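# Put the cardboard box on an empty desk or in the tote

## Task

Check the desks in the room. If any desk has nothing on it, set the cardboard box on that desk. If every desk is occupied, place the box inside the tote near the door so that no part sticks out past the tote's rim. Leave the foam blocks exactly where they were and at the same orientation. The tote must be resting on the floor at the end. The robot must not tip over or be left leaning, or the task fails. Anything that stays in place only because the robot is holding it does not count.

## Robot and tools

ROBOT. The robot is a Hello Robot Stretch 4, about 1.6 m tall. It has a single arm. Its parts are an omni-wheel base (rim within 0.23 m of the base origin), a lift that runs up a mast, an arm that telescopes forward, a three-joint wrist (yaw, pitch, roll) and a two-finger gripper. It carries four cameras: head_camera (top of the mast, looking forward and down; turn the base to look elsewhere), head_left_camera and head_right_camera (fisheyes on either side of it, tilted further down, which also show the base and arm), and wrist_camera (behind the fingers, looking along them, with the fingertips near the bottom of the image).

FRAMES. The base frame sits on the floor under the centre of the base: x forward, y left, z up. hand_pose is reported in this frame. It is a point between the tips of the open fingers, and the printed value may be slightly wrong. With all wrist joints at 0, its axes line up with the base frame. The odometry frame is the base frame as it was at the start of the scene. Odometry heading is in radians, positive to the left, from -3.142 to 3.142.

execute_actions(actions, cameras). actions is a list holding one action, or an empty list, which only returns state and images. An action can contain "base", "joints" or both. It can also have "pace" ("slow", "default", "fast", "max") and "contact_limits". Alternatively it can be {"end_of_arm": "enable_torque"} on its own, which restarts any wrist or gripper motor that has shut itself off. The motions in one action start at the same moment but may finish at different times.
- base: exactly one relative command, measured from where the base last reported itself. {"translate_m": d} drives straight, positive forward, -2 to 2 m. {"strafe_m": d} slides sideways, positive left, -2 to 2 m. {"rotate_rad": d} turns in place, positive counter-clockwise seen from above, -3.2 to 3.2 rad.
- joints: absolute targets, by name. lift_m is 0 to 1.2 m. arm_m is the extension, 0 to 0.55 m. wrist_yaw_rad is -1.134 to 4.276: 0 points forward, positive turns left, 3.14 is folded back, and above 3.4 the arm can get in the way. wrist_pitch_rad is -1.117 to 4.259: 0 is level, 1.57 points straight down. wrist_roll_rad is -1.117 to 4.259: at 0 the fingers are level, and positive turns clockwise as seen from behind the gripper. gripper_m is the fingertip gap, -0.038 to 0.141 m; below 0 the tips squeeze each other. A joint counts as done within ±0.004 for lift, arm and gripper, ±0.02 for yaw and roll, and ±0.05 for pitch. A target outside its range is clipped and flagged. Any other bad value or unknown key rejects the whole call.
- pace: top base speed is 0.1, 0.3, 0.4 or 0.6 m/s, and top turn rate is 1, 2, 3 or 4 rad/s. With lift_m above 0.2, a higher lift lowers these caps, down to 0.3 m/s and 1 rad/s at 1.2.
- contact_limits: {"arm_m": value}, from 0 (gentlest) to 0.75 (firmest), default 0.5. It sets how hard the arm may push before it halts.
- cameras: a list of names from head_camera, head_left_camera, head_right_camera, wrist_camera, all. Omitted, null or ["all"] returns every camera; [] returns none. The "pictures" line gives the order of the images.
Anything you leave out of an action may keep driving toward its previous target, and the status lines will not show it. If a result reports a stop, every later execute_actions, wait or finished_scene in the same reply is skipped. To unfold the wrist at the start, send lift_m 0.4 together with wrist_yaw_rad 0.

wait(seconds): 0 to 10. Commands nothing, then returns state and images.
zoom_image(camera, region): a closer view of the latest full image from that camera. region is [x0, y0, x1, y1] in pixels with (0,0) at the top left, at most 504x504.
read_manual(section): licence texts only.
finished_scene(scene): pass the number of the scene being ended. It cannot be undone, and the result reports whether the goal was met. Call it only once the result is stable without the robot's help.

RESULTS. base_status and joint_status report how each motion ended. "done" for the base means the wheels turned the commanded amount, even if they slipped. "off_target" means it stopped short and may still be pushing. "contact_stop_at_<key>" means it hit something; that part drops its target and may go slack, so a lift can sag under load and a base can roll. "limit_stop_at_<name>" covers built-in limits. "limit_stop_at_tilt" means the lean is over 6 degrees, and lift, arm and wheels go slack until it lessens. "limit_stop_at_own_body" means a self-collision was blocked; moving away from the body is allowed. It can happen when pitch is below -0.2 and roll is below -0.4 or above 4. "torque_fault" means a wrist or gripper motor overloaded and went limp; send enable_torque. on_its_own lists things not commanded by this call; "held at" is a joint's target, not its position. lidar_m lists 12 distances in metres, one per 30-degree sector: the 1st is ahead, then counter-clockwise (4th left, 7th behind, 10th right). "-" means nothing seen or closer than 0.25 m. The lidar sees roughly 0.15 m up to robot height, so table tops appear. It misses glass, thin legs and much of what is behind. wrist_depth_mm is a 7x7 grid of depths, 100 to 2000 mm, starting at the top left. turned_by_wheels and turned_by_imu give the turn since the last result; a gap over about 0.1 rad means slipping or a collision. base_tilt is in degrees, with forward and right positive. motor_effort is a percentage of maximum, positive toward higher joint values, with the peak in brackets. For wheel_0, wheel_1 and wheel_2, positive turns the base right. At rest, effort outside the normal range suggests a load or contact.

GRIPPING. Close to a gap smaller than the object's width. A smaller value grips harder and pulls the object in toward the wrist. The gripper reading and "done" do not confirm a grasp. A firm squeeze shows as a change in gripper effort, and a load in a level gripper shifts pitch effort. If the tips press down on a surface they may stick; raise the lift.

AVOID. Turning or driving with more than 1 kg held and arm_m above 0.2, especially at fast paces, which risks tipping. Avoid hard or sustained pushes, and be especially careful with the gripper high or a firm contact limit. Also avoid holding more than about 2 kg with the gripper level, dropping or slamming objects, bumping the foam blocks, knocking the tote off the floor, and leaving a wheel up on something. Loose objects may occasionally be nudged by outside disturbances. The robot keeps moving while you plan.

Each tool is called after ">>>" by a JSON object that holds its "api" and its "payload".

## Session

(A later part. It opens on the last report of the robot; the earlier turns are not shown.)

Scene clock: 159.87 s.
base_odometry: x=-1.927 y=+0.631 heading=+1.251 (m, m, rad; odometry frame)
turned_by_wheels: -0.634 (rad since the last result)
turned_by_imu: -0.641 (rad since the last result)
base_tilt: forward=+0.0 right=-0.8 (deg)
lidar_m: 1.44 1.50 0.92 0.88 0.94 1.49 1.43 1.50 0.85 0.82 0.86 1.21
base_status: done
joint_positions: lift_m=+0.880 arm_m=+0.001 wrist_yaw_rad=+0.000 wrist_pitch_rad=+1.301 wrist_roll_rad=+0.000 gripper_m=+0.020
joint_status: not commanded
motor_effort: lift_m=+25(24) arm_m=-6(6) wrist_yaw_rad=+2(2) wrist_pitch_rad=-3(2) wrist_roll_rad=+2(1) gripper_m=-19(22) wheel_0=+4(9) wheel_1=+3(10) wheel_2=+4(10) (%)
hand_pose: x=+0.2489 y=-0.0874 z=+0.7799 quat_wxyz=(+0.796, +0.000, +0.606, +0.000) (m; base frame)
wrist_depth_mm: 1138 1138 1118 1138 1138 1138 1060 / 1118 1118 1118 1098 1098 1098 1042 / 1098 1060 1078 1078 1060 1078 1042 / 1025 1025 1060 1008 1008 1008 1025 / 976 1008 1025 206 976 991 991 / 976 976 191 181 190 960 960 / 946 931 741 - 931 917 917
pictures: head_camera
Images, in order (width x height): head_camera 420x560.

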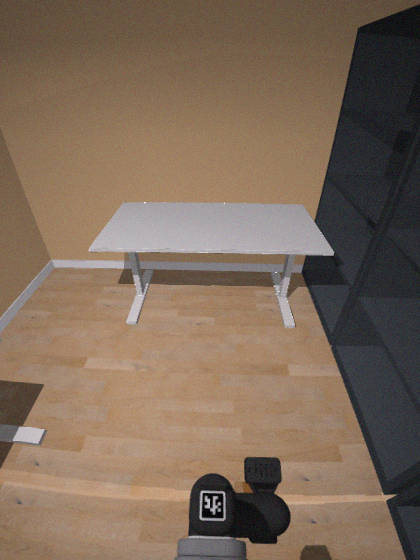

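>>> {"api": "execute_actions", "payload": {"actions": [{"base": {"translate_m": 0.95}, "joints": {"wrist_pitch_rad": 0.7, "lift_m": 0.85}, "pace": "fast"}], "cameras": []}}

>>> {"api": "execute_actions", "payload": {"actions": [{"joints": {"arm_m": 0.36}}], "cameras": ["head_camera", "head_left_camera", "wrist_camera"]}}

Scene clock: 172.40 s.
base_odometry: x=-1.629 y=+1.533 heading=+1.251 (m, m, rad; odometry frame)
turned_by_wheels: +0.000 (rad since the last result)
turned_by_imu: +0.000 (rad since the last result)
base_tilt: forward=+0.0 right=-0.7 (deg)
lidar_m: 0.52 0.53 0.74 0.92 0.94 1.30 2.41 1.23 0.87 0.81 0.72 0.53
base_status: done
joint_positions: lift_m=+0.850 arm_m=+0.001 wrist_yaw_rad=+0.000 wrist_pitch_rad=+0.703 wrist_roll_rad=+0.000 gripper_m=+0.020
joint_status: all done
motor_effort: lift_m=+18(17) arm_m=-5(6) wrist_yaw_rad=+2(3) wrist_pitch_rad=-9(9) wrist_roll_rad=+2(1) gripper_m=-22(19) wheel_0=+2(9) wheel_1=+1(7) wheel_2=+0(13) (%)
hand_pose: x=+0.3920 y=-0.0874 z=+0.8420 quat_wxyz=(+0.939, +0.000, +0.344, +0.000) (m; base frame)
wrist_depth_mm: 931 917 891 854 820 809 788 / 732 691 676 661 640 634 634 / 564 554 539 530 517 512 508 / 466 459 452 445 439 433 424 / 976 1205 421 207 418 1160 1182 / 1118 1138 191 181 190 1042 1042 / 1008 991 1008 - 976 960 976
pictures: none
No camera images: the call's "cameras" was empty. Leave "cameras" out to get every camera's image.

Scene clock: 174.57 s.
base_odometry: x=-1.629 y=+1.533 heading=+1.251 (m, m, rad; odometry frame)
turned_by_wheels: +0.000 (rad since the last result)
turned_by_imu: +0.000 (rad since the last result)
base_tilt: forward=+0.0 right=-0.8 (deg)
lidar_m: 0.49 0.52 0.74 0.90 0.95 1.32 2.42 1.21 0.89 0.80 0.76 0.52
base_status: not commanded
joint_positions: lift_m=+0.850 arm_m=+0.359 wrist_yaw_rad=+0.000 wrist_pitch_rad=+0.703 wrist_roll_rad=+0.000 gripper_m=+0.020
joint_status: all done
motor_effort: lift_m=+18(19) arm_m=+6(6) wrist_yaw_rad=+2(3) wrist_pitch_rad=-7(9) wrist_roll_rad=+0(1) gripper_m=-19(21) wheel_0=+2(2) wheel_1=+1(1) wheel_2=+0(0) (%)
hand_pose: x=+0.7500 y=-0.0874 z=+0.8420 quat_wxyz=(+0.939, +0.000, +0.344, +0.000) (m; base frame)
wrist_depth_mm: 676 668 683 683 691 699 707 / 699 691 676 654 627 627 627 / 564 549 530 521 517 504 508 / 462 455 449 442 439 427 421 / 392 387 382 206 366 370 364 / 342 342 191 181 190 315 319 / 309 301 306 - 298 289 290
pictures: head_camera, head_left_camera, wrist_camera
camera_calibration (this result's frames):
wrist_camera: T_world_to_cam=[[-0.030527, -0.99924, -0.0242569, -0.041394], [-0.672578, 0.0384875, -0.739024, 1.18016], [0.739396, -0.00624554, -0.673242, 0.243357], [0, 0, 0, 1]] pos_world=[0.612553, -0.0852642, 1.035]
Images, in order (width x height): head_camera 420x560, head_left_camera 420x672, wrist_camera 616x392.

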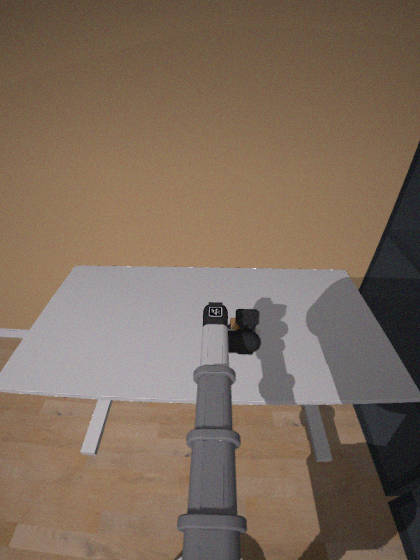

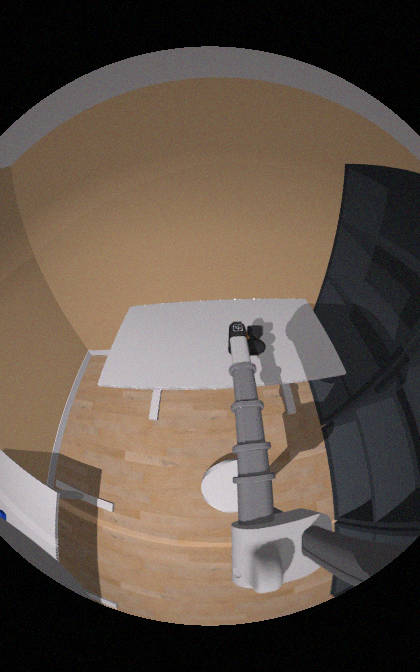

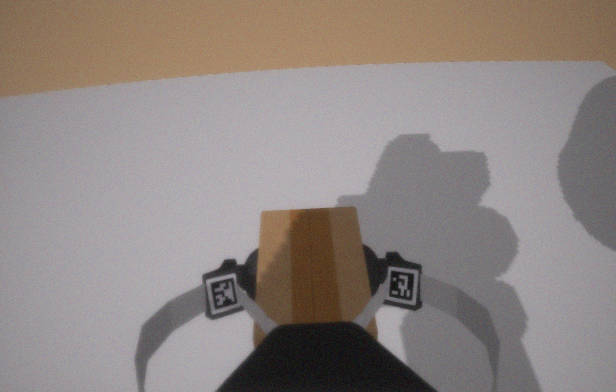

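>>> {"api": "execute_actions", "payload": {"actions": [{"joints": {"lift_m": 0.78}}], "cameras": []}}

Scene clock: 183.90 s.
base_odometry: x=-1.629 y=+1.533 heading=+1.251 (m, m, rad; odometry frame)
turned_by_wheels: +0.000 (rad since the last result)
turned_by_imu: +0.001 (rad since the last result)
base_tilt: forward=+0.0 right=-0.8 (deg)
lidar_m: 0.49 0.54 0.74 0.87 0.94 1.31 2.41 1.24 0.88 0.82 0.77 0.54
base_status: not commanded
joint_positions: lift_m=+0.780 arm_m=+0.359 wrist_yaw_rad=+0.000 wrist_pitch_rad=+0.703 wrist_roll_rad=+0.000 gripper_m=+0.020
joint_status: all done
motor_effort: lift_m=+18(15) arm_m=+6(6) wrist_yaw_rad=+1(2) wrist_pitch_rad=-8(7) wrist_roll_rad=+1(1) gripper_m=-23(21) wheel_0=+2(2) wheel_1=+1(1) wheel_2=+0(0) (%)
hand_pose: x=+0.7500 y=-0.0874 z=+0.7721 quat_wxyz=(+0.939, +0.000, +0.344, +0.000) (m; base frame)
wrist_depth_mm: 668 661 661 640 627 627 609 / 559 535 512 500 496 484 480 / 436 427 415 404 399 389 389 / 357 351 345 340 332 330 327 / 303 301 297 207 279 286 283 / 263 263 191 181 190 241 247 / 237 231 237 - 230 223 -
pictures: none
No camera images: the call's "cameras" was empty. Leave "cameras" out to get every camera's image.

>>> {"api": "execute_actions", "payload": {"actions": [{"joints": {"lift_m": 0.770}, "pace": "slow"}], "cameras": []}}

>>> {"api": "execute_actions", "payload": {"actions": [{"joints": {"gripper_m": 0.12}, "pace": "slow"}], "cameras": ["wrist_camera"]}}

Scene clock: 189.00 s.
base_odometry: x=-1.629 y=+1.533 heading=+1.251 (m, m, rad; odometry frame)
turned_by_wheels: +0.000 (rad since the last result)
turned_by_imu: +0.001 (rad since the last result)
base_tilt: forward=+0.0 right=-0.8 (deg)
lidar_m: 0.50 0.53 0.77 0.94 0.93 1.32 2.41 1.19 0.84 0.81 0.75 0.55
base_status: not commanded
joint_positions: lift_m=+0.770 arm_m=+0.359 wrist_yaw_rad=+0.000 wrist_pitch_rad=+0.703 wrist_roll_rad=+0.000 gripper_m=+0.020
joint_status: all done
motor_effort: lift_m=+18(13) arm_m=+6(6) wrist_yaw_rad=+2(2) wrist_pitch_rad=-7(7) wrist_roll_rad=+1(1) gripper_m=-20(21) wheel_0=+2(2) wheel_1=+1(1) wheel_2=+0(0) (%)
hand_pose: x=+0.7500 y=-0.0874 z=+0.7621 quat_wxyz=(+0.939, +0.000, +0.344, +0.000) (m; base frame)
wrist_depth_mm: 661 654 640 615 609 597 574 / 539 512 492 477 473 466 462 / 413 407 397 392 379 377 373 / 343 336 332 325 322 315 315 / 290 287 286 206 270 273 268 / 252 251 191 181 189 231 236 / 228 220 226 - 221 214 -
pictures: none
No camera images: the call's "cameras" was empty. Leave "cameras" out to get every camera's image.

Scene clock: 192.97 s.
base_odometry: x=-1.629 y=+1.533 heading=+1.251 (m, m, rad; odometry frame)
turned_by_wheels: +0.000 (rad since the last result)
turned_by_imu: +0.001 (rad since the last result)
base_tilt: forward=+0.0 right=-0.8 (deg)
lidar_m: 0.51 0.55 0.74 0.89 0.94 1.31 2.41 1.19 0.84 0.81 0.71 0.53
base_status: not commanded
joint_positions: lift_m=+0.770 arm_m=+0.359 wrist_yaw_rad=+0.000 wrist_pitch_rad=+0.702 wrist_roll_rad=+0.000 gripper_m=+0.120
joint_status: all done
motor_effort: lift_m=+18(18) arm_m=+6(6) wrist_yaw_rad=+2(3) wrist_pitch_rad=-6(8) wrist_roll_rad=+0(1) gripper_m=-2(20) wheel_0=+2(2) wheel_1=+1(1) wheel_2=+0(0) (%)
hand_pose: x=+0.7501 y=-0.0874 z=+0.7621 quat_wxyz=(+0.939, +0.000, +0.344, +0.000) (m; base frame)
wrist_depth_mm: 661 647 634 621 621 603 585 / 530 512 492 480 473 466 469 / 415 407 399 387 382 375 373 / 343 340 332 327 324 317 315 / 291 290 285 220 271 273 271 / 252 253 238 193 231 235 236 / 227 221 227 - 221 213 -
pictures: wrist_camera
camera_calibration (this result's frames):
wrist_camera: T_world_to_cam=[[-0.0305223, -0.99924, -0.0242633, -0.0433296], [-0.672427, 0.0384878, -0.739162, 1.12113], [0.739534, -0.00624564, -0.67309, 0.189309], [0, 0, 0, 1]] pos_world=[0.612555, -0.0852642, 0.955068]
Images, in order (width x height): wrist_camera 616x392.

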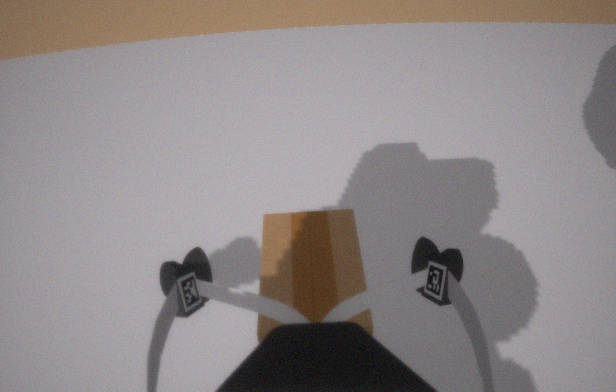

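>>> {"api": "execute_actions", "payload": {"actions": [{"joints": {"lift_m": 0.88}}], "cameras": []}}

>>> {"api": "execute_actions", "payload": {"actions": [{"joints": {"arm_m": 0.0}}]}}

Scene clock: 202.90 s.
base_odometry: x=-1.629 y=+1.533 heading=+1.251 (m, m, rad; odometry frame)
turned_by_wheels: +0.000 (rad since the last result)
turned_by_imu: +0.001 (rad since the last result)
base_tilt: forward=+0.0 right=-0.8 (deg)
lidar_m: 0.48 0.55 0.75 0.91 0.93 1.31 2.41 1.20 0.89 0.83 0.72 0.55
base_status: not commanded
joint_positions: lift_m=+0.880 arm_m=+0.359 wrist_yaw_rad=+0.000 wrist_pitch_rad=+0.702 wrist_roll_rad=+0.000 gripper_m=+0.120
joint_status: all done
motor_effort: lift_m=+25(26) arm_m=+6(6) wrist_yaw_rad=+2(2) wrist_pitch_rad=-7(7) wrist_roll_rad=+1(1) gripper_m=+0(1) wheel_0=+2(2) wheel_1=+1(1) wheel_2=+0(0) (%)
hand_pose: x=+0.7501 y=-0.0874 z=+0.8716 quat_wxyz=(+0.939, +0.000, +0.344, +0.000) (m; base frame)
wrist_depth_mm: 661 668 676 699 691 699 699 / 723 715 715 715 707 699 683 / 615 603 591 574 569 559 554 / 512 500 492 488 477 469 462 / 430 427 421 418 413 402 397 / 373 370 353 314 347 347 351 / 340 330 338 - 329 315 317
pictures: none
No camera images: the call's "cameras" was empty. Leave "cameras" out to get every camera's image.

Scene clock: 205.07 s.
base_odometry: x=-1.629 y=+1.533 heading=+1.251 (m, m, rad; odometry frame)
turned_by_wheels: +0.000 (rad since the last result)
turned_by_imu: +0.000 (rad since the last result)
base_tilt: forward=-0.1 right=-0.8 (deg)
lidar_m: 0.48 0.53 0.75 0.92 0.94 1.31 2.41 1.20 0.88 0.83 0.73 0.54
base_status: not commanded
joint_positions: lift_m=+0.880 arm_m=+0.001 wrist_yaw_rad=+0.000 wrist_pitch_rad=+0.702 wrist_roll_rad=+0.000 gripper_m=+0.120
joint_status: all done
motor_effort: lift_m=+25(25) arm_m=-6(6) wrist_yaw_rad=+2(2) wrist_pitch_rad=-7(6) wrist_roll_rad=+0(1) gripper_m=+0(1) wheel_0=+2(2) wheel_1=+1(1) wheel_2=+0(0) (%)
hand_pose: x=+0.3922 y=-0.0874 z=+0.8716 quat_wxyz=(+0.939, +0.000, +0.344, +0.000) (m; base frame)
wrist_depth_mm: 976 976 960 931 917 904 1008 / 798 768 750 707 707 699 691 / 627 609 585 539 569 564 564 / 508 508 492 492 484 473 462 / 449 442 442 445 439 445 1160 / 1118 1138 1098 1138 1098 1098 1078 / 1042 1025 1060 - 1025 976 976
pictures: head_camera, head_left_camera, head_right_camera, wrist_camera
camera_calibration (this result's frames):
wrist_camera: T_world_to_cam=[[-0.0307264, -0.999233, -0.0242727, -0.0515526], [-0.67219, 0.0386301, -0.73937, 0.961549], [0.739741, -0.0064023, -0.672861, 0.527334], [0, 0, 0, 1]] pos_world=[0.254669, -0.0852817, 1.06451]
Images, in order (width x height): head_camera 420x560, head_left_camera 420x672, head_right_camera 420x672, wrist_camera 616x392.

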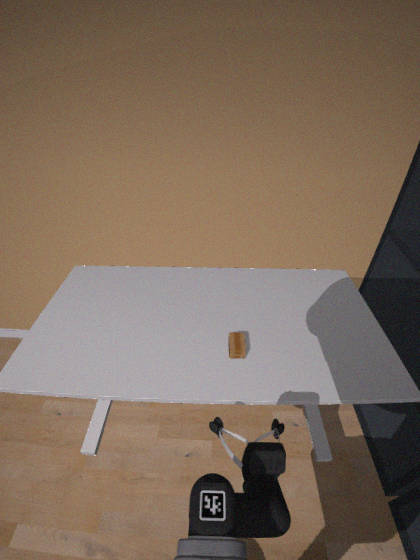

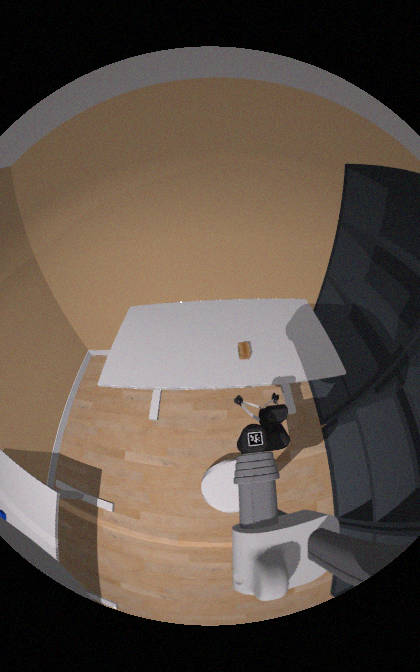

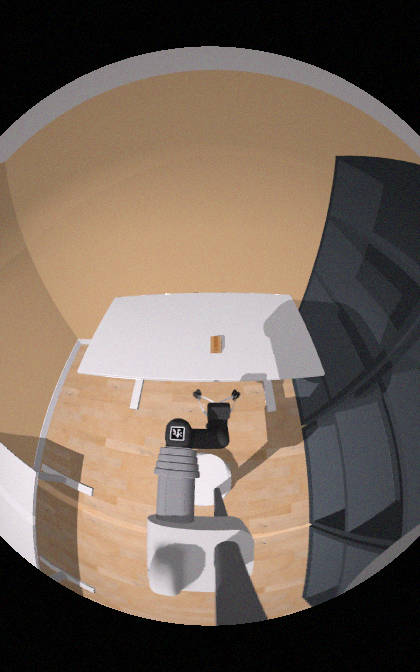

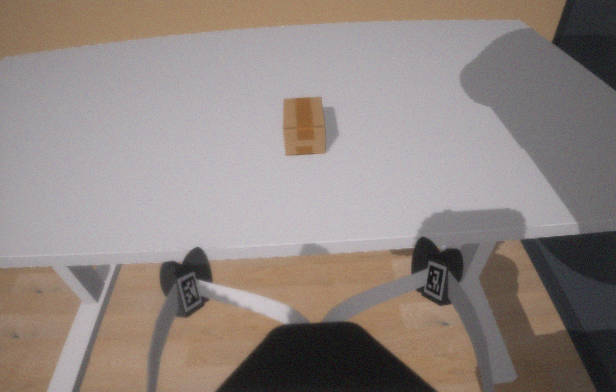

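The box is resting on the empty desk.

>>> {"api": "finished_scene", "payload": {"scene": 2}}

The scene is finished: the task was done.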